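# Stand the fallen bottle upright in an empty carton cell

## Task

Find the one bottle lying on its side on the steel table, place it cap upward in a carton cell that is empty, and release it. It must stay there without the robot supporting it; once it is placed, open the gripper and move the arm away. No other bottle is to be moved into the carton.

## Robot and tools

ROBOT. There are two arms, left_arm and right_arm, each ending in a two-finger parallel gripper. Both are described in one scene frame: origin on the table top between the arms, +z up, +x out over the table, left_arm on the +y side. The arm names do not correspond to left or right in any camera picture. Bases: left_arm at (+0.046, +0.233, 0) m, quat_wxyz (+1.000, 0, 0, +0.030); right_arm at (-0.034, -0.236, 0) m, quat_wxyz (+0.996, 0, 0, -0.090). The fingers point along the gripper's own +z axis and close along its y axis. end_effector_position is the point between the pads, roughly 1 cm short of the fingertips. A wrist camera sits on each gripper, so leave clearance for it. Joint ranges (rad), base to gripper: waist -2.618 to 3.054, shoulder 0.000 to 3.142, elbow 0.000 to 3.142, wrist pitch -1.571 to 1.571, wrist yaw -1.571 to 1.571, wrist roll -2.094 to 2.094.

ROW FORMAT. A row holds 16 numbers, left_arm first and then right_arm. Each arm's 8 are x, y, z (metres), qw, qx, qy, qz (w first), opening. All values are absolute targets in the scene frame, not offsets. Both arms must be filled in even when only one moves. To keep an arm still, send back exactly the pose from the most recent result taken before it started holding, and repeat the same quaternion in every row. Opening runs from -1 (closed) to +1 (fully open, 0.094 m).

TOOLS.
execute_actions(actions): a list of up to 15 actions. Each action is a table of up to 15 rows, and each row lasts one 1/30 s control step. If a table has fewer than 15 rows, its last row is held for the remaining steps. Each action takes 0.5 s. An empty list returns the current state and images without moving. An action is rejected for both arms if any target is more than 0.6 m from that gripper's current position along any of the gripper's axes. If the first action fails this check, or any action is malformed, nothing runs at all.
move(target, speed, blocking): target is one 16-number row, an absolute pose for each gripper. Each gripper follows a straight line and all paths finish together, lasting 0.5 to 10 s. speed is the top path speed in m/s, 0.002 to 0.5, default 0.25; turning is limited to twice that in rad/s. The opening is applied when the move starts. Paths do not avoid obstacles or the other arm, and a gripper may lag, stray or overshoot speed. Faster contact means a harder hit, and a target set past the contact point means a harder press. With blocking=false the result comes back after 0.5 s; until the move is reported finished, use wait or stop before sending anything else. The result has a 'move:' line reporting the ending (done, off_target, moving, held, fault) and any limits (paced = the pose was clipped; held = a check blocked some steps, after which the arm may jump ahead quickly), plus each gripper's distance from its target.
wait(seconds): 0 to 10 s. The robot holds its last commands, and the call returns early if a running move finishes.
stop(): brakes a running move. It needs room to stop, and the fingers continue regardless.
zoom_image(camera, region): camera is cam_left_wrist or cam_right_wrist (both 504x504). region is [x0, y0, x1, y1] in pixels from the top-left corner, at most 504x504.
read_manual(section): returns only the licence texts.
finished_scene(scene): ends the given scene (1 or 2) permanently and reports whether the task succeeded. The next scene's task then appears.

CONTROL. At each step the commanded pose is limited to within 70 mm and 16 degrees of the measured pose, so a distant target needs several actions. When position and orientation conflict, position takes priority. Motions tend to finish a centimetre or more short, usually too low. The printed hand position can be off, more so at long reach. 'Hand target' lines show the pose each arm is currently heading toward. A 'pose unreachable' line means the clearance check changed or blocked that arm's command.

GRIPPING. grip_measured uses the same scale as the command, and each gripper carries its own fixed error of up to about 1 mm. To hold something, command an opening below grip_measured: about 0.03 lower gives a firm grip, less gives a lighter one. Pad force is about 50 to 62 N.

RESULTS. Each result gives a state line per arm (position and quat_wxyz), joint positions (the last value is the finger opening in metres), grip_measured, and both camera images. FAULT or OVER-TEMPERATURE FAULT lines mean an arm has stopped. MOTOR HOT appears at 75 °C. At 90 °C the arm pauses for 10 s, and at 100 °C it drops whatever it holds.

AVOID. Do not knock or place anything off the table. Do not let the arms collide or press on each other. Avoid drops, slips, slams and hard pushes. Objects may occasionally be tugged or nudged by outside forces. Before finishing, open the gripper, confirm the bottle is upright in its cell, and lift the arm away.

Each tool is called after ">>>" as name(argument=value, ...), one argument or row to a line, values as JSON.

## Session

>>> execute_actions(
  actions=[],
)

Scene clock: 0.00 s.
left_arm: end_effector_position=(+0.2854, -0.0796, +0.3788) grip_measured=+1.000 end_effector_quat_wxyz=(+0.355, +0.514, +0.521, -0.581) | right_arm: end_effector_position=(+0.4036, -0.4309, +0.2718) grip_measured=+1.000 end_effector_quat_wxyz=(+0.692, +0.361, +0.609, +0.144)
Joint positions: left_arm=[-0.526  1.48   1.363 -0.186  1.325  0.049  0.094] | right_arm=[-0.294  1.512  0.821  0.688 -0.145  0.739  0.094]
Joint velocities: left_arm=[-0.012 -0.002 -0.002  0.007 -0.037  0.022  0.   ] | right_arm=[ 0.012 -0.007 -0.007 -0.007 -0.007  0.066  0.   ]
Motor temperatures (°C, as the motors report them): left_arm=[26 27 25 26 27 24] | right_arm=[26 25 25 26 23 24]
Hand target (left_arm): +0.282, -0.078, +0.387; +0.360, +0.520, +0.512, -0.581
Hand target (right_arm): +0.403, -0.431, +0.279; +0.697, +0.355, +0.606, +0.142

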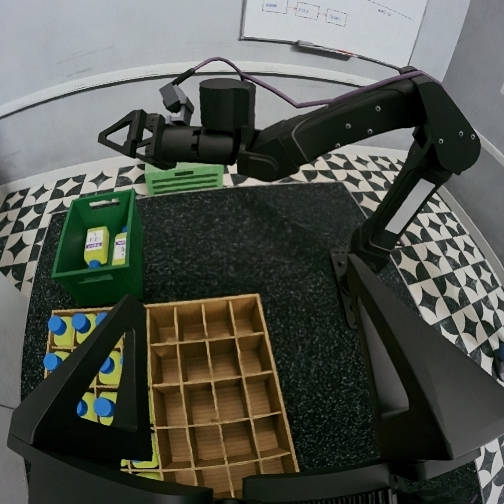

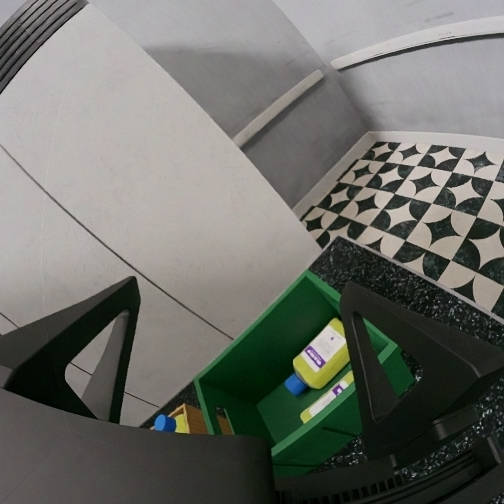

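>>> move(
  target=[0.3,0.2,0.42,0,0,1,0,1, 0.25,-0.3,0.42,0,0,1,0,1],
)

Scene clock: 6.93 s.
left_arm: end_effector_position=(+0.3092, +0.1986, +0.4070) grip_measured=+1.000 end_effector_quat_wxyz=(+0.364, +0.004, +0.929, -0.063) | right_arm: end_effector_position=(+0.2570, -0.3042, +0.4192) grip_measured=+1.000 end_effector_quat_wxyz=(+0.384, +0.026, +0.922, -0.050)
Joint positions: left_arm=[-0.162  1.339  2.099 -1.575  0.05  -0.114  0.094] | right_arm=[-0.108  1.446  2.211 -1.545 -0.094 -0.194  0.094]
Joint velocities: left_arm=[-0.037 -0.012  0.002  0.037 -0.051 -0.007  0.   ] | right_arm=[-0.002 -0.012 -0.002  0.066  0.081 -0.051  0.   ]
Motor temperatures (°C, as the motors report them): left_arm=[26 27 25 27 27 24] | right_arm=[26 25 26 28 23 24]
Hand target (left_arm): +0.301, +0.198, +0.420; +0.384, +0.003, +0.921, -0.064
Hand target (right_arm): +0.250, -0.301, +0.416; +0.378, +0.019, +0.924, -0.054
Off the commanded pose (left_arm): 0.016 m, 43 deg; orientation clipped at the last step of the last action.
Off the commanded pose (right_arm): 0.008 m, 46 deg; orientation clipped at the last step of the last action.
joint sent to its limit (left arm) — the command would take joint 4 (wrist pitch) past its lower limit, so that joint was sent only as far as its limit.
joint sent to its limit (right arm) — the command would take joint 4 (wrist pitch) past its lower limit, so that joint was sent only as far as its limit.
move: off_target (left_arm, right_arm); limits=paced

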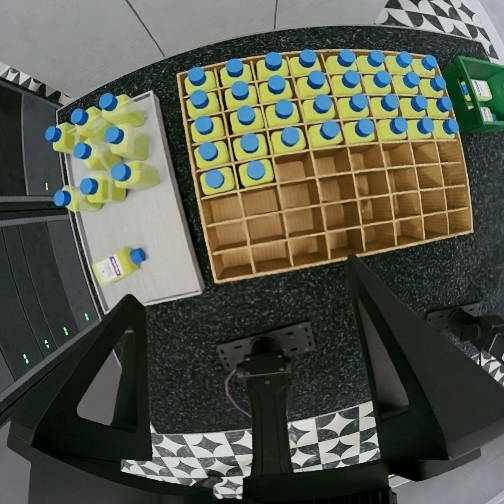

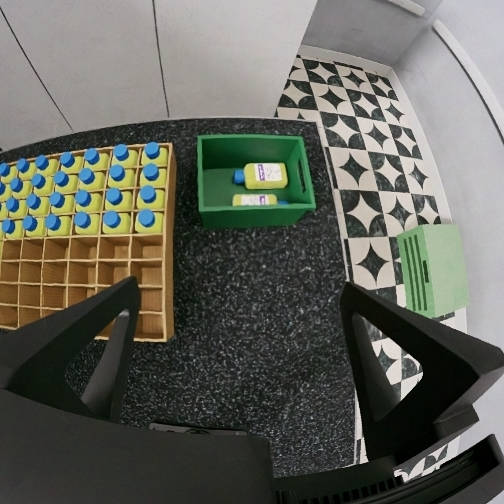

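>>> move(
  target=[0.3,0.48,0.25,0,0,1,0,1, 0.257,-0.304,0.419,0.384,0.026,0.922,-0.05,1],
)

Scene clock: 12.90 s.
left_arm: end_effector_position=(+0.2968, +0.4759, +0.2398) grip_measured=+1.000 end_effector_quat_wxyz=(+0.082, -0.008, +0.995, +0.052) | right_arm: end_effector_position=(+0.2569, -0.3046, +0.4192) grip_measured=+1.000 end_effector_quat_wxyz=(+0.384, +0.025, +0.922, -0.052)
Joint positions: left_arm=[ 0.725  1.776  1.972 -1.577  0.04   0.765  0.094] | right_arm=[-0.108  1.446  2.211 -1.545 -0.09  -0.196  0.094]
Joint velocities: left_arm=[ 0.002 -0.037 -0.017  0.007 -0.11   0.007  0.   ] | right_arm=[-0.012  0.002 -0.007 -0.051  0.037  0.022  0.   ]
Motor temperatures (°C, as the motors report them): left_arm=[26 27 25 27 27 24] | right_arm=[26 26 25 28 23 24]
Hand target (left_arm): +0.298, +0.478, +0.250; +0.093, -0.004, +0.994, +0.065
Hand target (right_arm): +0.257, -0.304, +0.419; +0.384, +0.026, +0.922, -0.050
Off the commanded pose (left_arm): 0.011 m, 11 deg.
Off the commanded pose (right_arm): 0.001 m, 0 deg.
joint sent to its limit (left arm) — the command would take joint 4 (wrist pitch) past its lower limit, so that joint was sent only as far as its limit.
move: off_target (left_arm)

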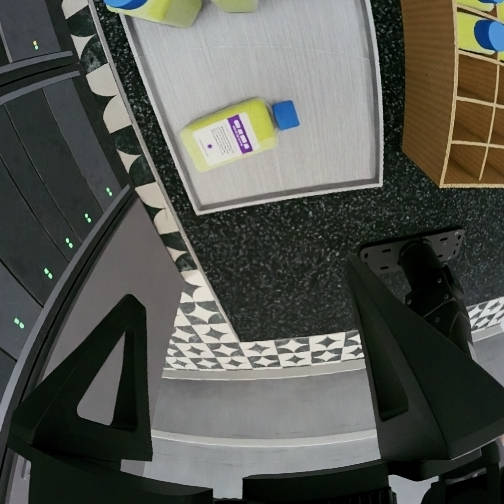

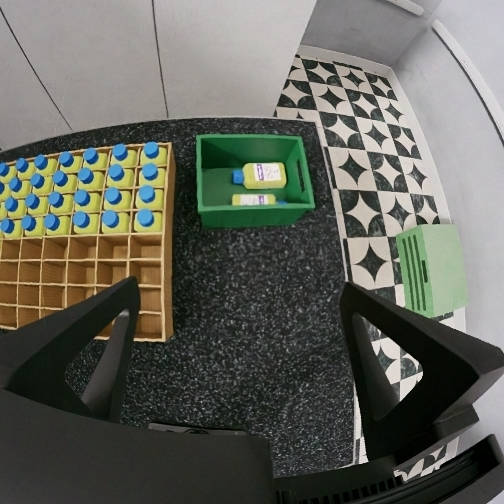

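>>> move(
  target=[0.37,0.35,0.2,0.308,-0.69,0.44,0.484,1, 0.257,-0.304,0.419,0.384,0.026,0.922,-0.05,1],
)

Scene clock: 23.33 s.
left_arm: end_effector_position=(+0.3623, +0.3554, +0.1932) grip_measured=+1.000 end_effector_quat_wxyz=(-0.370, +0.658, -0.549, -0.360) | right_arm: end_effector_position=(+0.2569, -0.3046, +0.4192) grip_measured=+1.000 end_effector_quat_wxyz=(+0.384, +0.025, +0.922, -0.052)
Joint positions: left_arm=[-0.169  1.893  1.547 -1.564 -1.053 -2.058  0.094] | right_arm=[-0.108  1.446  2.211 -1.545 -0.09  -0.196  0.094]
Joint velocities: left_arm=[ 0.002 -0.002 -0.007  0.007 -0.007 -0.066  0.   ] | right_arm=[ 0.007  0.012 -0.012 -0.007 -0.007  0.007  0.   ]
Motor temperatures (°C, as the motors report them): left_arm=[26 28 26 27 27 24] | right_arm=[26 26 26 29 23 24]
Hand target (left_arm): +0.367, +0.354, +0.200; -0.382, +0.657, -0.544, -0.356
Hand target (right_arm): +0.257, -0.304, +0.419; +0.384, +0.026, +0.922, -0.050
Off the commanded pose (left_arm): 0.012 m, 21 deg; orientation clipped at the last step of the last action.
Off the commanded pose (right_arm): 0.001 m, 0 deg.
joint sent to its limit (left arm) — the command would take joint 4 (wrist pitch) past its lower limit, so that joint was sent only as far as its limit.
move: off_target (left_arm); limits=paced

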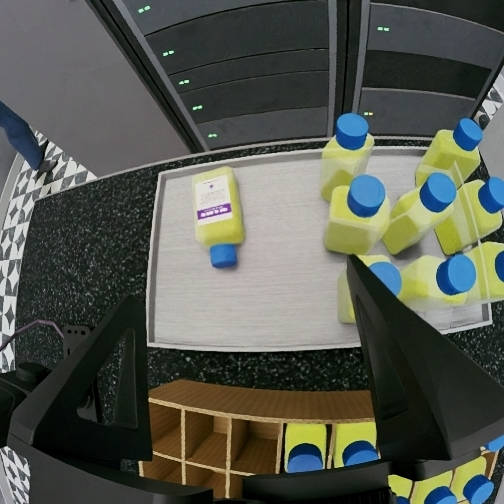

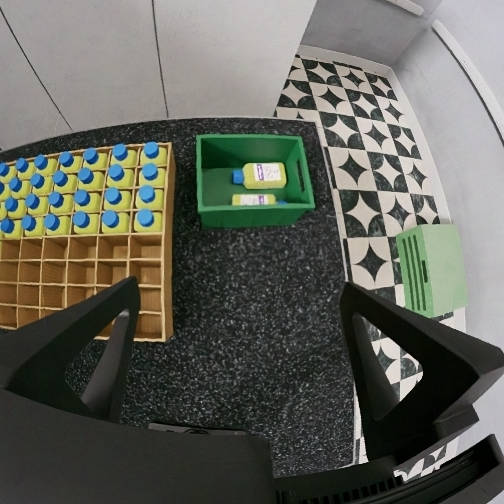

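>>> move(
  target=[0.33,0.45,0.2,0,0.629,0.777,0,1, 0.257,-0.304,0.419,0.384,0.026,0.922,-0.05,1],
)

Scene clock: 36.67 s.
left_arm: end_effector_position=(+0.3335, +0.4457, +0.1942) grip_measured=+1.000 end_effector_quat_wxyz=(+0.024, +0.630, +0.776, +0.027) | right_arm: end_effector_position=(+0.2569, -0.3046, +0.4192) grip_measured=+1.000 end_effector_quat_wxyz=(+0.384, +0.025, +0.922, -0.052)
Joint positions: left_arm=[ 0.589  1.879  1.927 -1.554  0.033  2.012  0.094] | right_arm=[-0.108  1.446  2.211 -1.545 -0.09  -0.196  0.094]
Joint velocities: left_arm=[-0.017  0.002  0.012  0.007 -0.007 -0.037  0.   ] | right_arm=[-0.002 -0.012  0.002 -0.037 -0.022  0.022  0.   ]
Motor temperatures (°C, as the motors report them): left_arm=[26 28 26 27 27 24] | right_arm=[26 25 26 30 23 24]
Hand target (left_arm): +0.332, +0.446, +0.199; +0.023, +0.633, +0.773, +0.027
Hand target (right_arm): +0.257, -0.304, +0.419; +0.384, +0.026, +0.922, -0.050
Off the commanded pose (left_arm): 0.008 m, 4 deg.
Off the commanded pose (right_arm): 0.001 m, 0 deg.
joint sent to its limit (left arm) — the command would take joint 4 (wrist pitch) past its lower limit, so that joint was sent only as far as its limit.
move: off_target (left_arm)

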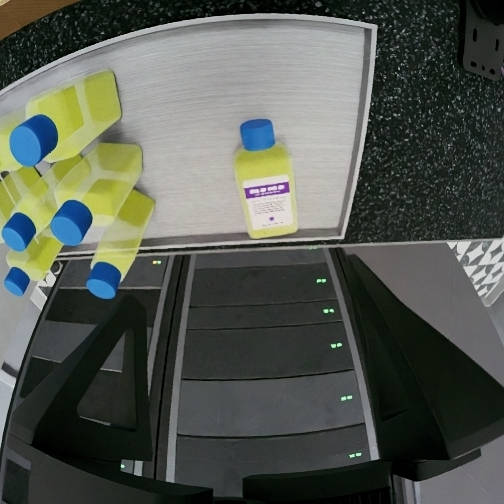

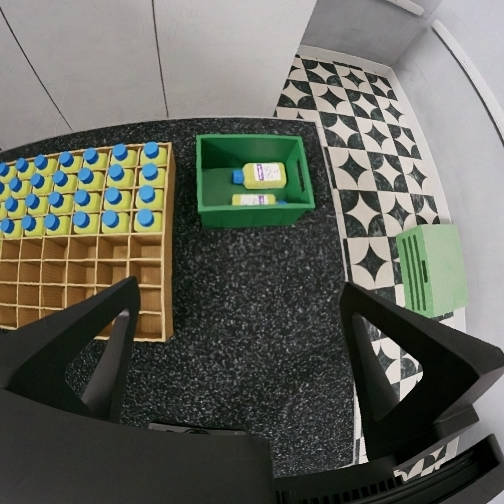

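>>> move(
  target=[0.313,0.45,0.12,0,0.59,0.807,0,1, 0.257,-0.304,0.419,0.384,0.026,0.922,-0.05,1],
  speed=0.1,
)

Scene clock: 39.73 s.
left_arm: end_effector_position=(+0.3148, +0.4468, +0.1134) grip_measured=+1.000 end_effector_quat_wxyz=(-0.002, +0.598, +0.801, -0.011) | right_arm: end_effector_position=(+0.2569, -0.3046, +0.4192) grip_measured=+1.000 end_effector_quat_wxyz=(+0.384, +0.025, +0.922, -0.052)
Joint positions: left_arm=[ 0.608  1.868  1.591 -1.316  0.001  1.95   0.094] | right_arm=[-0.108  1.446  2.211 -1.545 -0.09  -0.196  0.094]
Joint velocities: left_arm=[ 0.012  0.012  0.007  0.037  0.007 -0.051  0.   ] | right_arm=[-0.007  0.012 -0.002 -0.007  0.022 -0.051  0.   ]
Motor temperatures (°C, as the motors report them): left_arm=[26 28 26 27 27 24] | right_arm=[26 25 26 30 23 24]
Hand target (left_arm): +0.312, +0.449, +0.120; +0.001, +0.590, +0.807, -0.000
Hand target (right_arm): +0.257, -0.304, +0.419; +0.384, +0.026, +0.922, -0.050
Off the commanded pose (left_arm): 0.008 m, 2 deg.
Off the commanded pose (right_arm): 0.001 m, 0 deg.
move: done

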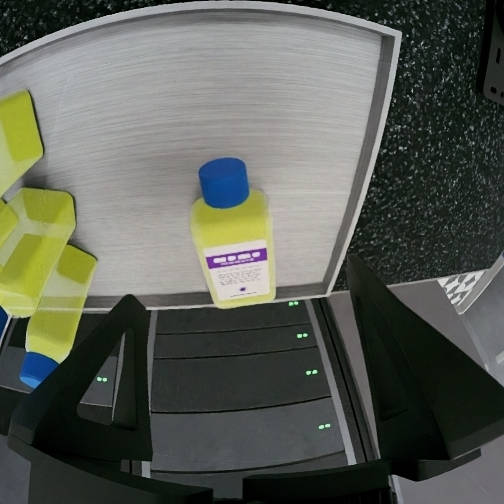

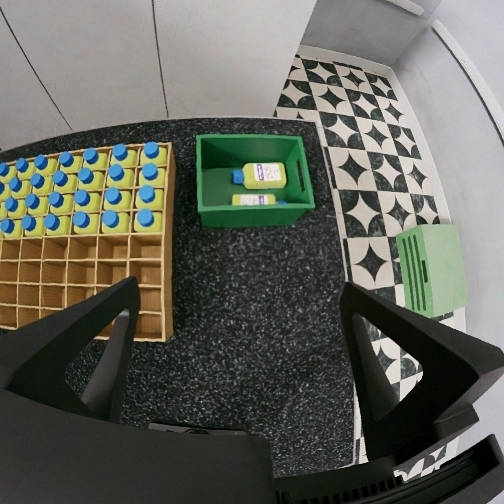

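>>> move(
  target=[0.318,0.455,0.07,0,0.55,0.835,0,1, 0.257,-0.304,0.419,0.384,0.026,0.922,-0.05,1],
  speed=0.07,
)

Scene clock: 44.10 s.
left_arm: end_effector_position=(+0.3209, +0.4522, +0.0724) grip_measured=+1.000 end_effector_quat_wxyz=(+0.001, +0.559, +0.829, +0.003) | right_arm: end_effector_position=(+0.2569, -0.3046, +0.4192) grip_measured=+1.000 end_effector_quat_wxyz=(+0.384, +0.025, +0.922, -0.052)
Joint positions: left_arm=[ 0.608  1.89   1.456 -1.131 -0.001  1.855  0.094] | right_arm=[-0.108  1.446  2.211 -1.545 -0.09  -0.196  0.094]
Joint velocities: left_arm=[-0.002  0.002 -0.002 -0.051  0.051  0.022  0.   ] | right_arm=[-0.002 -0.002  0.007 -0.037  0.022 -0.037  0.   ]
Motor temperatures (°C, as the motors report them): left_arm=[26 29 26 27 27 24] | right_arm=[26 25 26 30 23 24]
Hand target (left_arm): +0.317, +0.454, +0.070; +0.000, +0.550, +0.835, -0.000
Hand target (right_arm): +0.257, -0.304, +0.419; +0.384, +0.026, +0.922, -0.050
Off the commanded pose (left_arm): 0.005 m, 1 deg.
Off the commanded pose (right_arm): 0.001 m, 0 deg.
move: done

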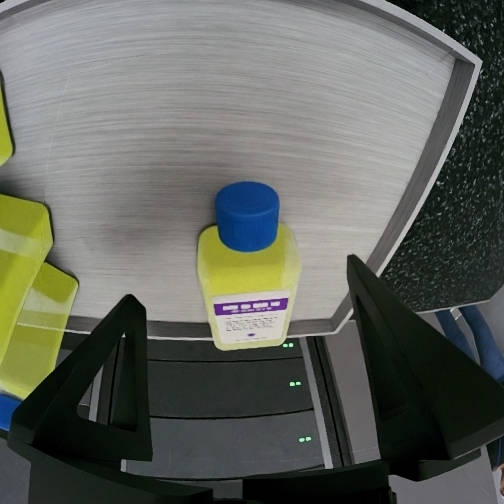

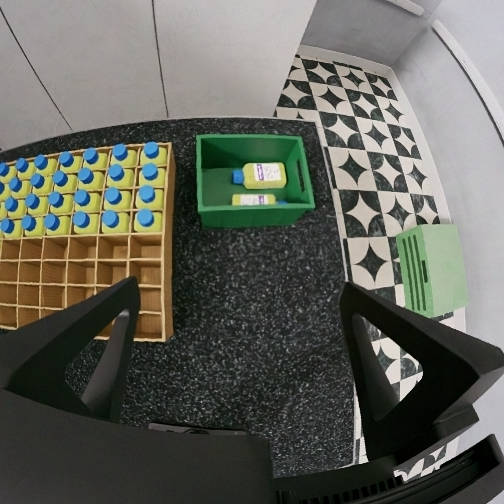

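Seems to be touching the table. Close.

>>> move(
  target=[0.318,0.455,0.08,0,0.55,0.835,0,-0.3, 0.257,-0.304,0.419,0.384,0.026,0.922,-0.05,1],
  speed=0.05,
)

>>> move(
  target=[0.318,0.42,0.22,0,0.55,0.835,0,-0.3, 0.257,-0.304,0.419,0.384,0.026,0.922,-0.05,1],
  speed=0.12,
)

>>> move(
  target=[0.36,0.15,0.25,0.7,0.1,0.7,-0.1,-0.3, 0.257,-0.304,0.419,0.384,0.026,0.922,-0.05,1],
  speed=0.2,
)

Scene clock: 47.90 s.
left_arm: end_effector_position=(+0.3189, +0.4506, +0.0724) grip_measured=-0.298 end_effector_quat_wxyz=(-0.001, +0.559, +0.829, -0.002) | right_arm: end_effector_position=(+0.2569, -0.3046, +0.4192) grip_measured=+1.000 end_effector_quat_wxyz=(+0.384, +0.025, +0.922, -0.052)
Joint positions: left_arm=[ 0.608  1.89   1.456 -1.141 -0.001  1.854  0.033] | right_arm=[-0.108  1.446  2.211 -1.545 -0.09  -0.196  0.094]
Joint velocities: left_arm=[-0.007  0.012 -0.007  0.007  0.007 -0.066  0.   ] | right_arm=[ 0.002  0.007 -0.007  0.051 -0.007  0.066  0.   ]
Motor temperatures (°C, as the motors report them): left_arm=[26 29 26 26 27 24] | right_arm=[26 25 26 31 23 24]
Hand target (left_arm): +0.318, +0.455, +0.080; +0.000, +0.550, +0.835, +0.000
Hand target (right_arm): +0.257, -0.304, +0.419; +0.384, +0.026, +0.922, -0.050
Off the commanded pose (left_arm): 0.009 m, 1 deg.
Off the commanded pose (right_arm): 0.001 m, 0 deg.
move: done

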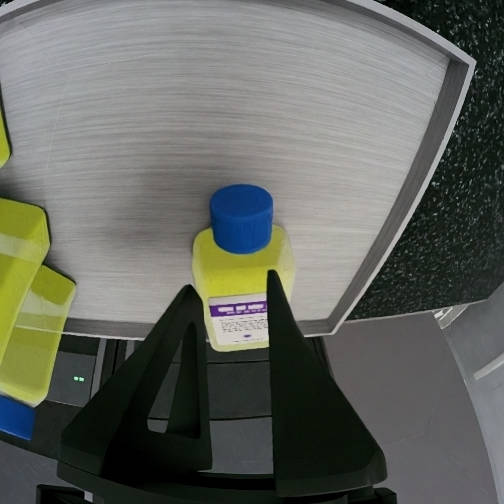

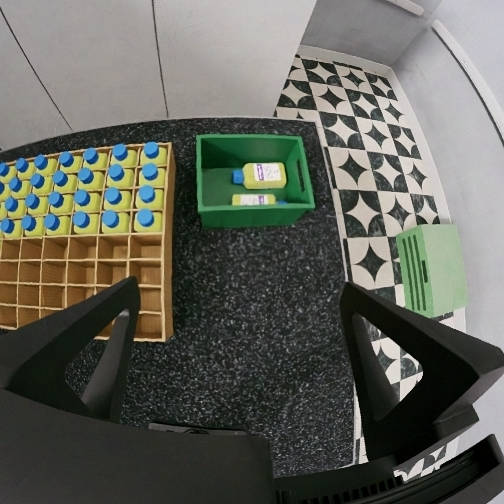

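Scene clock: 49.57 s.
left_arm: end_effector_position=(+0.3205, +0.4268, +0.2091) grip_measured=-0.298 end_effector_quat_wxyz=(+0.015, +0.551, +0.833, +0.044) | right_arm: end_effector_position=(+0.2569, -0.3046, +0.4192) grip_measured=+1.000 end_effector_quat_wxyz=(+0.384, +0.025, +0.922, -0.052)
Joint positions: left_arm=[ 0.548  1.777  1.857 -1.558 -0.004  1.776  0.033] | right_arm=[-0.108  1.446  2.211 -1.545 -0.09  -0.196  0.094]
Joint velocities: left_arm=[-0.012  0.002 -0.007 -0.037 -0.066  0.007 -0.001] | right_arm=[ 0.012 -0.022 -0.002  0.037  0.007 -0.022  0.   ]
Motor temperatures (°C, as the motors report them): left_arm=[26 29 26 26 27 24] | right_arm=[26 25 26 31 23 24]
Hand target (left_arm): +0.320, +0.422, +0.219; +0.019, +0.550, +0.833, +0.051
Hand target (right_arm): +0.257, -0.304, +0.419; +0.384, +0.026, +0.922, -0.050
Off the commanded pose (left_arm): 0.013 m, 5 deg.
Off the commanded pose (right_arm): 0.001 m, 0 deg.
joint sent to its limit (left arm) — the command would take joint 4 (wrist pitch) past its lower limit, so that joint was sent only as far as its limit.
move: off_target (left_arm)

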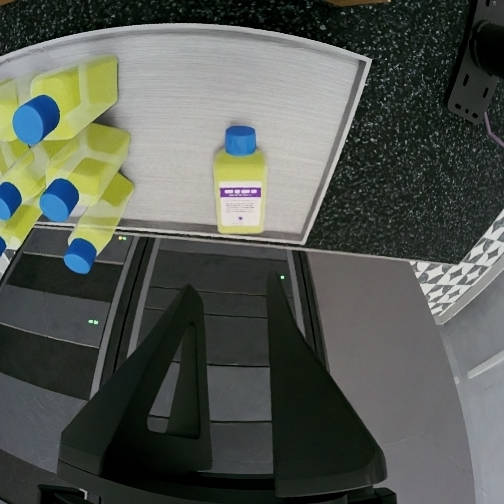

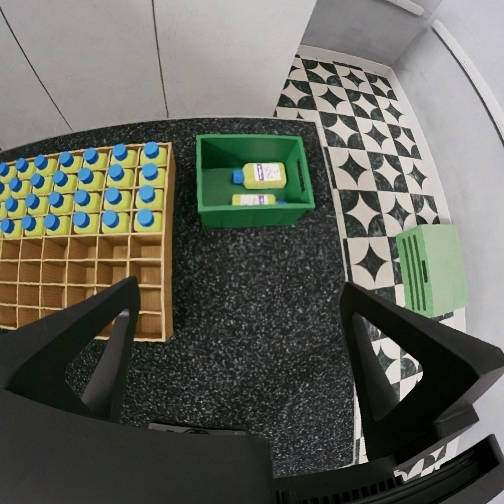

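Scene clock: 54.70 s.
left_arm: end_effector_position=(+0.3617, +0.1546, +0.2443) grip_measured=-0.298 end_effector_quat_wxyz=(+0.693, +0.119, +0.707, -0.076) | right_arm: end_effector_position=(+0.2569, -0.3046, +0.4192) grip_measured=+1.000 end_effector_quat_wxyz=(+0.384, +0.025, +0.922, -0.052)
Joint positions: left_arm=[-0.273  0.77   0.327  0.414  0.062  0.059  0.033] | right_arm=[-0.108  1.446  2.211 -1.545 -0.09  -0.196  0.094]
Joint velocities: left_arm=[ 0.002  0.002 -0.007  0.022 -0.037 -0.022  0.001] | right_arm=[ 0.002 -0.007 -0.007 -0.037  0.007 -0.007  0.   ]
Motor temperatures (°C, as the motors report them): left_arm=[26 29 26 27 27 24] | right_arm=[26 25 26 31 23 24]
Hand target (left_arm): +0.362, +0.152, +0.245; +0.695, +0.115, +0.705, -0.082
Hand target (right_arm): +0.257, -0.304, +0.419; +0.384, +0.026, +0.922, -0.050
Off the commanded pose (left_arm): 0.007 m, 4 deg.
Off the commanded pose (right_arm): 0.001 m, 0 deg.
move: off_target (left_arm)

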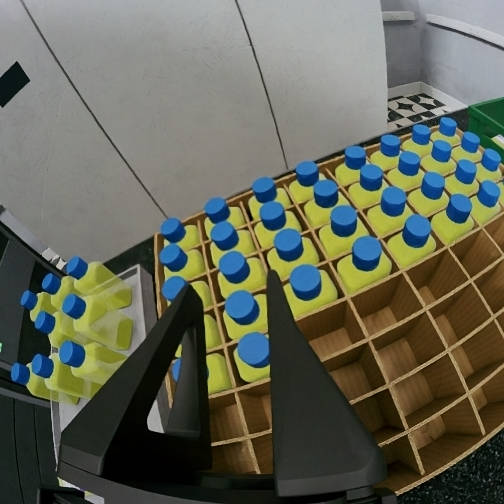

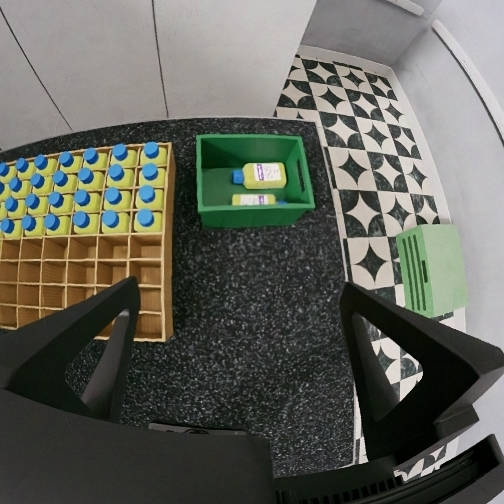

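>>> move(
  target=[0.32,0.45,0.15,0,0.55,0.835,0,1, 0.257,-0.304,0.419,0.384,0.026,0.922,-0.05,1],
)

>>> move(
  target=[0.32,0.45,0.045,0,0.55,0.835,0,1, 0.257,-0.304,0.419,0.384,0.026,0.922,-0.05,1],
  speed=0.07,
)

Scene clock: 61.20 s.
left_arm: end_effector_position=(+0.3181, +0.4461, +0.1498) grip_measured=+1.000 end_effector_quat_wxyz=(+0.018, +0.548, +0.836, -0.018) | right_arm: end_effector_position=(+0.2569, -0.3046, +0.4192) grip_measured=+1.000 end_effector_quat_wxyz=(+0.384, +0.025, +0.922, -0.052)
Joint positions: left_arm=[ 0.624  1.883  1.755 -1.466  0.046  1.843  0.094] | right_arm=[-0.108  1.446  2.211 -1.545 -0.09  -0.196  0.094]
Joint velocities: left_arm=[ 0.002 -0.007 -0.002 -0.007 -0.081  0.022  0.   ] | right_arm=[-0.002 -0.012 -0.017 -0.007 -0.051  0.051  0.   ]
Motor temperatures (°C, as the motors report them): left_arm=[26 28 26 28 27 24] | right_arm=[26 25 26 31 23 24]
Hand target (left_arm): +0.317, +0.447, +0.156; +0.018, +0.551, +0.834, -0.018
Hand target (right_arm): +0.257, -0.304, +0.419; +0.384, +0.026, +0.922, -0.050
Off the commanded pose (left_arm): 0.004 m, 3 deg.
Off the commanded pose (right_arm): 0.001 m, 0 deg.
move: off_target (left_arm)

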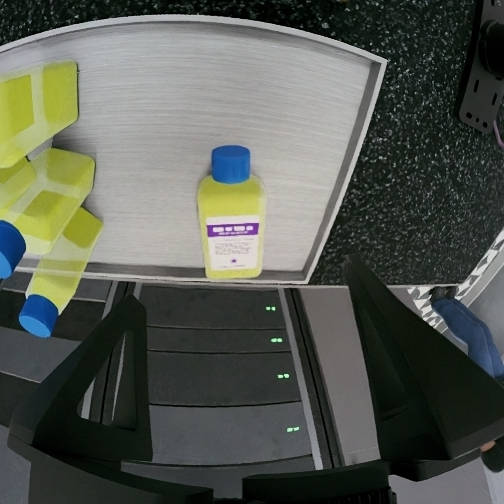

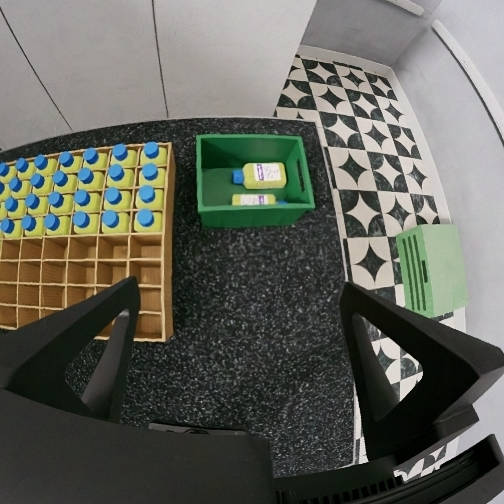

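Scene clock: 63.20 s.
left_arm: end_effector_position=(+0.3166, +0.4523, +0.0469) grip_measured=+1.000 end_effector_quat_wxyz=(-0.000, +0.550, +0.835, +0.002) | right_arm: end_effector_position=(+0.2569, -0.3046, +0.4192) grip_measured=+1.000 end_effector_quat_wxyz=(+0.384, +0.025, +0.922, -0.052)
Joint positions: left_arm=[ 0.616  1.904  1.371 -1.034 -0.002  1.84   0.094] | right_arm=[-0.108  1.446  2.211 -1.545 -0.09  -0.196  0.094]
Joint velocities: left_arm=[ 0.007 -0.017  0.002  0.022  0.066 -0.007  0.   ] | right_arm=[-0.002 -0.012  0.012 -0.007  0.051  0.022  0.   ]
Motor temperatures (°C, as the motors report them): left_arm=[26 28 26 28 27 24] | right_arm=[26 25 26 31 23 24]
Hand target (left_arm): +0.318, +0.449, +0.045; -0.000, +0.550, +0.835, -0.000
Hand target (right_arm): +0.257, -0.304, +0.419; +0.384, +0.026, +0.922, -0.050
Off the commanded pose (left_arm): 0.005 m, 0 deg.
Off the commanded pose (right_arm): 0.001 m, 0 deg.
move: done

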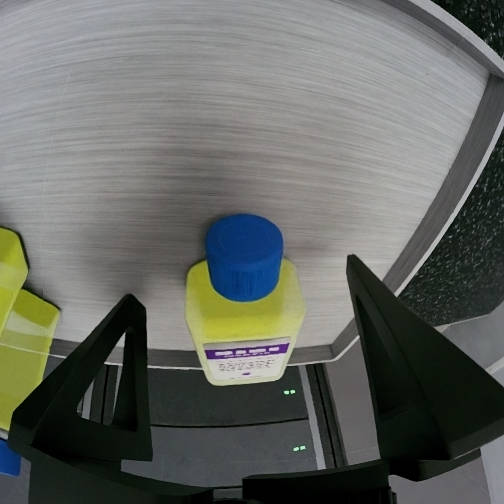

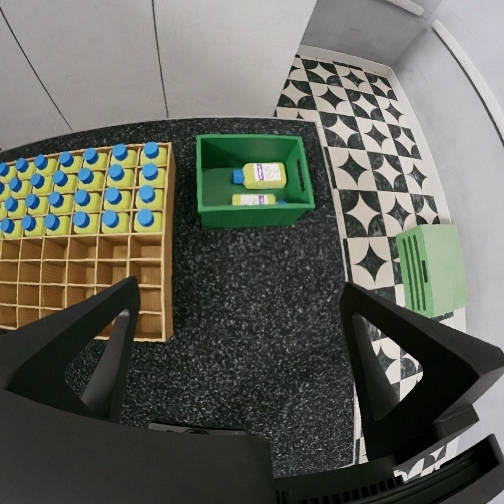

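>>> move(
  target=[0.318,0.452,0.03,0,0.55,0.835,0,1, 0.257,-0.304,0.419,0.384,0.026,0.922,-0.05,1],
  speed=0.04,
)

>>> move(
  target=[0.318,0.452,0.032,0,0.55,0.835,0,-0.6, 0.257,-0.304,0.419,0.384,0.026,0.922,-0.05,1],
  speed=0.04,
)

Scene clock: 67.20 s.
left_arm: end_effector_position=(+0.3187, +0.4541, +0.0337) grip_measured=+1.000 end_effector_quat_wxyz=(+0.000, +0.550, +0.835, +0.004) | right_arm: end_effector_position=(+0.2569, -0.3046, +0.4192) grip_measured=+1.000 end_effector_quat_wxyz=(+0.384, +0.025, +0.922, -0.052)
Joint positions: left_arm=[ 0.616  1.924  1.344 -0.982 -0.002  1.84   0.094] | right_arm=[-0.108  1.446  2.211 -1.545 -0.09  -0.196  0.094]
Joint velocities: left_arm=[ 0.012 -0.007  0.007 -0.095  0.022 -0.022  0.   ] | right_arm=[-0.037  0.002 -0.002 -0.007  0.037 -0.007  0.   ]
Motor temperatures (°C, as the motors report them): left_arm=[26 29 26 27 27 24] | right_arm=[26 25 26 31 23 24]
Hand target (left_arm): +0.318, +0.452, +0.030; -0.000, +0.550, +0.835, -0.000
Hand target (right_arm): +0.257, -0.304, +0.419; +0.384, +0.026, +0.922, -0.050
Off the commanded pose (left_arm): 0.004 m, 1 deg.
Off the commanded pose (right_arm): 0.001 m, 0 deg.
move: done

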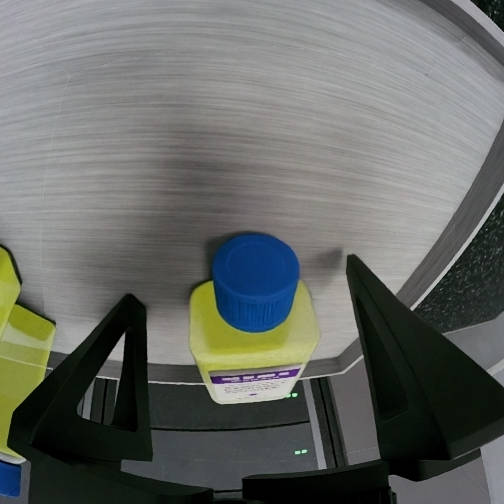

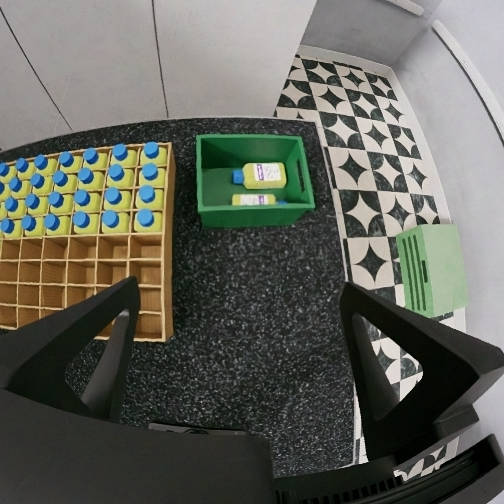

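Scene clock: 67.90 s.
left_arm: end_effector_position=(+0.3187, +0.4544, +0.0337) grip_measured=+0.067 end_effector_quat_wxyz=(-0.000, +0.550, +0.835, +0.005) | right_arm: end_effector_position=(+0.2569, -0.3046, +0.4192) grip_measured=+1.000 end_effector_quat_wxyz=(+0.384, +0.025, +0.922, -0.052)
Joint positions: left_arm=[ 0.616  1.924  1.344 -0.981 -0.003  1.84   0.05 ] | right_arm=[-0.108  1.446  2.211 -1.545 -0.09  -0.196  0.094]
Joint velocities: left_arm=[ 0.002  0.002 -0.007 -0.066  0.007 -0.022  0.   ] | right_arm=[ 0.012 -0.002 -0.007 -0.095  0.037  0.051  0.   ]
Motor temperatures (°C, as the motors report them): left_arm=[26 29 26 27 27 24] | right_arm=[26 25 26 31 23 24]
Hand target (left_arm): +0.318, +0.452, +0.032; -0.000, +0.550, +0.835, -0.000
Hand target (right_arm): +0.257, -0.304, +0.419; +0.384, +0.026, +0.922, -0.050
Off the commanded pose (left_arm): 0.003 m, 1 deg.
Off the commanded pose (right_arm): 0.001 m, 0 deg.
move: done

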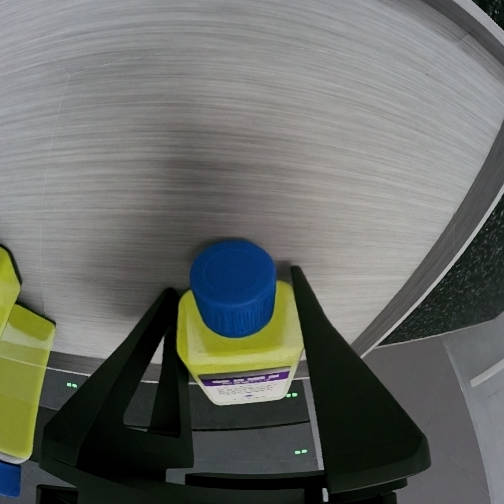

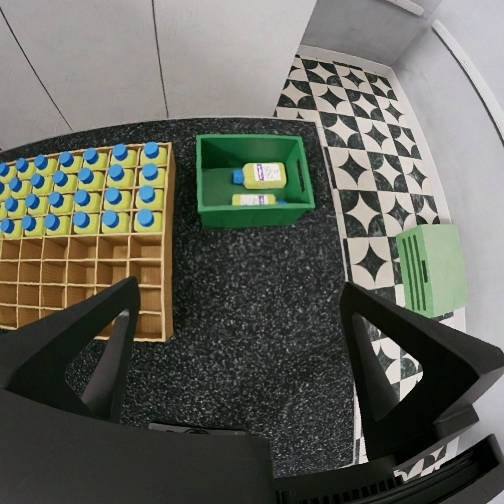

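>>> move(
  target=[0.318,0.43,0.2,0,0.55,0.835,0,0.0, 0.257,-0.304,0.419,0.384,0.026,0.922,-0.05,1],
  speed=0.12,
)

>>> move(
  target=[0.33,0.2,0.24,0.707,0,0.707,0,0.0, 0.3,-0.12,0.42,0.384,0.026,0.922,-0.05,1],
  speed=0.2,
)

Scene clock: 72.37 s.
left_arm: end_effector_position=(+0.3205, +0.4373, +0.1839) grip_measured=+0.067 end_effector_quat_wxyz=(+0.001, +0.550, +0.835, +0.008) | right_arm: end_effector_position=(+0.2569, -0.3046, +0.4192) grip_measured=+1.000 end_effector_quat_wxyz=(+0.384, +0.025, +0.922, -0.052)
Joint positions: left_arm=[ 0.574  1.852  1.853 -1.554 -0.003  1.799  0.05 ] | right_arm=[-0.108  1.446  2.211 -1.545 -0.09  -0.196  0.094]
Joint velocities: left_arm=[ 0.007  0.002 -0.002 -0.037 -0.007 -0.037  0.   ] | right_arm=[-0.032  0.007 -0.007 -0.022  0.051 -0.051  0.   ]
Motor temperatures (°C, as the motors report them): left_arm=[26 29 26 27 27 24] | right_arm=[26 26 26 31 23 24]
Hand target (left_arm): +0.320, +0.432, +0.199; +0.008, +0.550, +0.835, +0.022
Hand target (right_arm): +0.257, -0.304, +0.419; +0.384, +0.026, +0.922, -0.050
Off the commanded pose (left_arm): 0.018 m, 1 deg.
Off the commanded pose (right_arm): 0.001 m, 0 deg.
joint sent to its limit (left arm) — the command would take joint 4 (wrist pitch) past its lower limit, so that joint was sent only as far as its limit.
move: off_target (left_arm)

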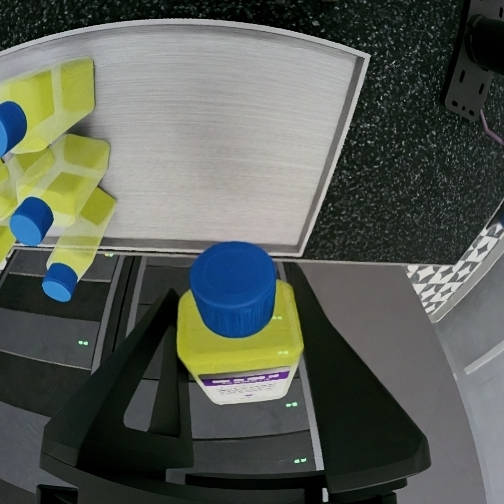

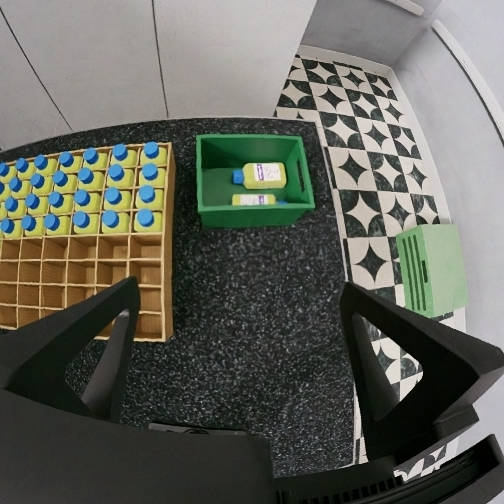

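Scene clock: 77.93 s.
left_arm: end_effector_position=(+0.3315, +0.2041, +0.2189) grip_measured=+0.066 end_effector_quat_wxyz=(+0.681, +0.026, +0.731, +0.027) | right_arm: end_effector_position=(+0.2962, -0.1185, +0.4131) grip_measured=+1.000 end_effector_quat_wxyz=(+0.405, +0.017, +0.914, -0.025)
Joint positions: left_arm=[-0.34   0.514  0.227  0.213 -0.284  0.054  0.05 ] | right_arm=[ 0.75   1.65   2.349 -1.547  0.466  0.428  0.094]
Joint velocities: left_arm=[-0.007  0.022 -0.007  0.007  0.095  0.051 -0.   ] | right_arm=[-0.002 -0.002  0.002 -0.007 -0.022 -0.037  0.   ]
Motor temperatures (°C, as the motors report them): left_arm=[26 29 26 28 27 24] | right_arm=[26 26 26 31 23 24]
Hand target (left_arm): +0.333, +0.202, +0.235; +0.702, +0.018, +0.711, +0.019
Hand target (right_arm): +0.297, -0.118, +0.418; +0.412, +0.023, +0.910, -0.026
Off the commanded pose (left_arm): 0.022 m, 6 deg.
Off the commanded pose (right_arm): 0.008 m, 4 deg.
joint sent to its limit (right arm) — the command would take joint 4 (wrist pitch) past its lower limit, so that joint was sent only as far as its limit.
move: off_target (left_arm, right_arm)

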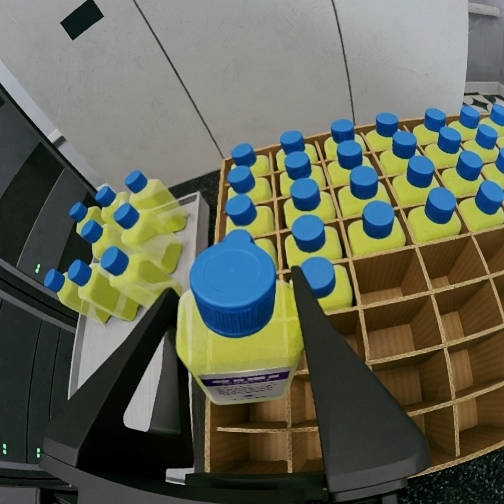

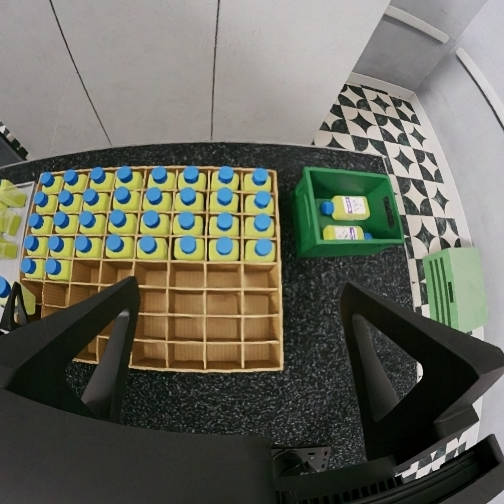

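>>> move(
  target=[0.33,0.08,0.21,0.707,0,0.707,0,0.0, 0.33,-0.17,0.3,0.5,-0.5,0.5,0.5,1],
  speed=0.15,
)

Scene clock: 86.53 s.
left_arm: end_effector_position=(+0.3266, +0.0880, +0.1923) grip_measured=+0.066 end_effector_quat_wxyz=(+0.695, +0.028, +0.718, +0.026) | right_arm: end_effector_position=(+0.3280, -0.1691, +0.2950) grip_measured=+1.000 end_effector_quat_wxyz=(+0.569, -0.427, +0.578, +0.400)
Joint positions: left_arm=[-1.02   1.141  0.232  0.852 -0.959  0.03   0.05 ] | right_arm=[-0.145  1.78   1.516 -1.371 -1.538 -1.659  0.094]
Joint velocities: left_arm=[ 0.002 -0.012 -0.002  0.066  0.022 -0.037  0.   ] | right_arm=[ 0.017  0.061  0.076 -0.168 -0.051 -0.154  0.   ]
Motor temperatures (°C, as the motors report them): left_arm=[26 28 27 30 27 24] | right_arm=[26 26 26 31 23 24]
Hand target (left_arm): +0.328, +0.082, +0.212; +0.711, +0.006, +0.703, +0.006
Hand target (right_arm): +0.331, -0.173, +0.299; +0.573, -0.425, +0.577, +0.397
Off the commanded pose (left_arm): 0.020 m, 5 deg.
Off the commanded pose (right_arm): 0.005 m, 19 deg; orientation clipped at the last step of the last action.
move: off_target (left_arm, right_arm); limits=paced

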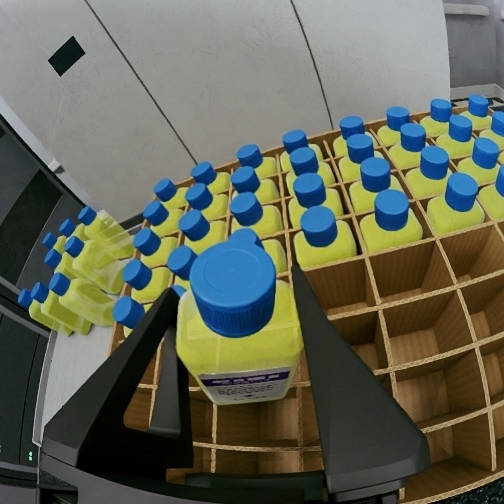

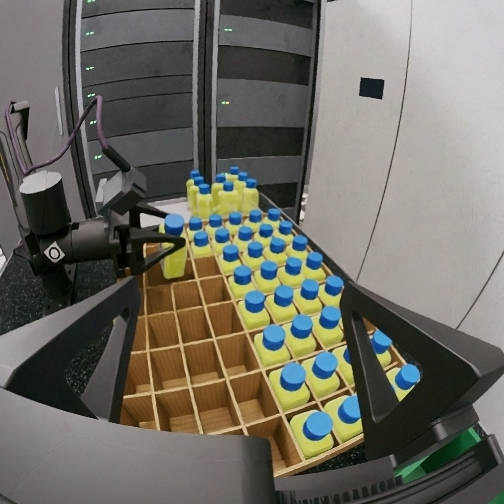

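>>> zoom_image(
  camera="cam_right_wrist",
  region=[80,180,280,340],
)

Region (80, 180, 280, 340) of cam_right_wrist's 504x504 image, scaled by 2.520, with more detail than that image has; it fills the top 403 rows of this view, and the rest is white.

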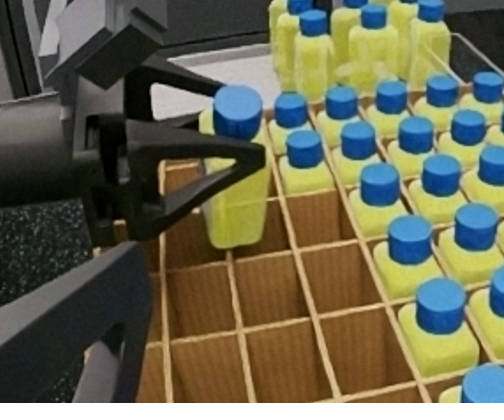

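>>> move(
  target=[0.343,0.072,0.2,0.707,0,0.707,0,0.0, 0.328,-0.169,0.295,0.569,-0.427,0.578,0.4,1],
  speed=0.04,
)

>>> zoom_image(
  camera="cam_right_wrist",
  region=[80,180,280,340],
)

Scene clock: 91.57 s.
left_arm: end_effector_position=(+0.3379, +0.0781, +0.1881) grip_measured=+0.066 end_effector_quat_wxyz=(+0.697, +0.018, +0.716, +0.024) | right_arm: end_effector_position=(+0.3268, -0.1687, +0.2939) grip_measured=+1.000 end_effector_quat_wxyz=(+0.566, -0.427, +0.580, +0.400)
Joint positions: left_arm=[-1.007  1.271  0.266  0.959 -0.957  0.021  0.05 ] | right_arm=[-0.145  1.784  1.52  -1.4   -1.532 -1.683  0.094]
Joint velocities: left_arm=[ 0.002  0.002  0.002  0.095 -0.007  0.066 -0.001] | right_arm=[ 0.012 -0.007  0.007 -0.066 -0.066  0.037  0.   ]
Motor temperatures (°C, as the motors report them): left_arm=[26 28 27 31 27 24] | right_arm=[26 26 27 31 24 24]
Hand target (left_arm): +0.342, +0.072, +0.200; +0.707, +0.000, +0.707, +0.000
Hand target (right_arm): +0.328, -0.169, +0.295; +0.569, -0.427, +0.578, +0.400
Off the commanded pose (left_arm): 0.014 m, 4 deg.
Off the commanded pose (right_arm): 0.002 m, 0 deg.
move: off_target (left_arm)

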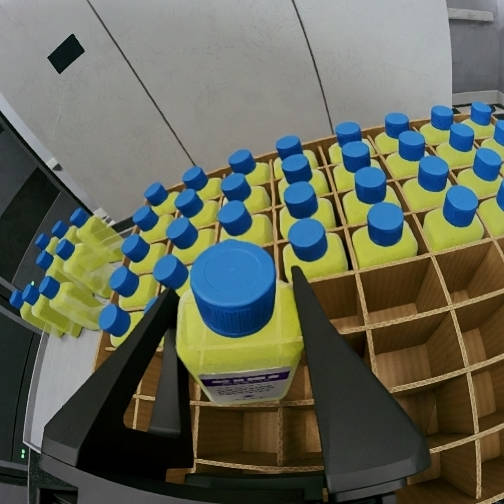

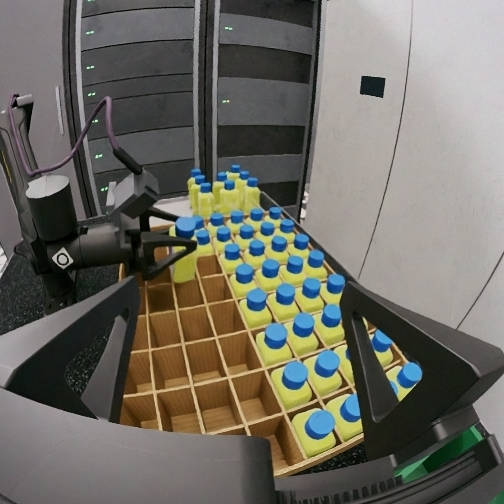

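Region (80, 180, 280, 340) of cam_right_wrist's 504x504 image, scaled by 2.520, with more detail than that image has; it fills the top 403 rows of this view, and the rest is white.

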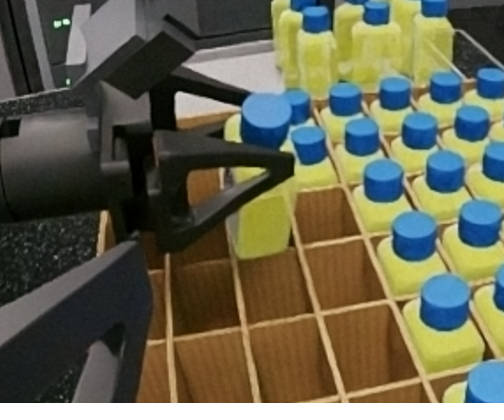

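>>> move(
  target=[0.343,0.076,0.15,0.707,0,0.707,0,0.0, 0.328,-0.169,0.295,0.569,-0.427,0.578,0.4,1],
  speed=0.03,
)

>>> zoom_image(
  camera="cam_right_wrist",
  region=[80,180,280,340],
)

Scene clock: 94.80 s.
left_arm: end_effector_position=(+0.3387, +0.0808, +0.1865) grip_measured=+0.066 end_effector_quat_wxyz=(+0.738, -0.051, +0.672, -0.030) | right_arm: end_effector_position=(+0.3267, -0.1687, +0.2932) grip_measured=+1.000 end_effector_quat_wxyz=(+0.565, -0.428, +0.581, +0.400)
Joint positions: left_arm=[-1.006  1.537  0.204  1.499 -0.975  0.02   0.05 ] | right_arm=[-0.145  1.784  1.52  -1.4   -1.528 -1.683  0.094]
Joint velocities: left_arm=[ 0.002  0.027 -0.012  0.037 -0.095 -0.051 -0.001] | right_arm=[ 0.012  0.007 -0.012  0.022 -0.022  0.037  0.   ]
Motor temperatures (°C, as the motors report them): left_arm=[26 28 27 31 27 24] | right_arm=[26 26 27 30 24 24]
Hand target (left_arm): +0.339, +0.079, +0.152; +0.708, -0.002, +0.707, +0.000
Hand target (right_arm): +0.328, -0.169, +0.295; +0.569, -0.427, +0.578, +0.400
Off the commanded pose (left_arm): 0.037 m, 9 deg.
Off the commanded pose (right_arm): 0.002 m, 1 deg.
move: off_target (left_arm)

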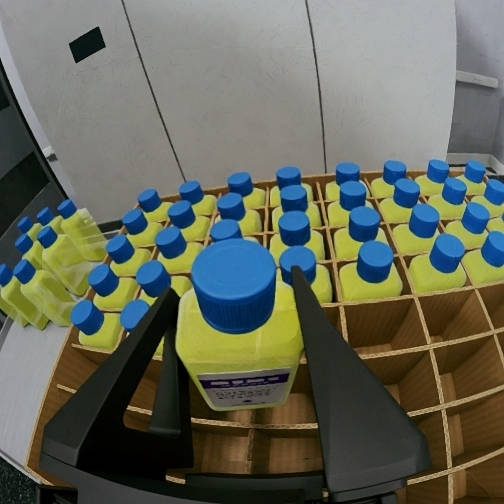

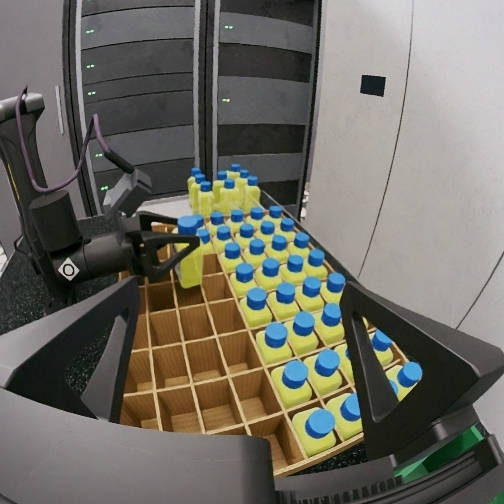

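Region (80, 180, 280, 340) of cam_right_wrist's 504x504 image, scaled by 2.520, with more detail than that image has; it fills the top 403 rows of this view, and the rest is white.

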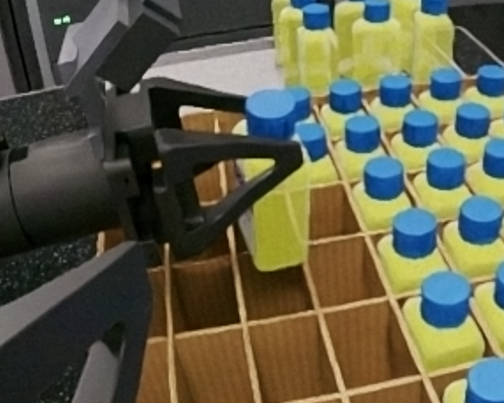

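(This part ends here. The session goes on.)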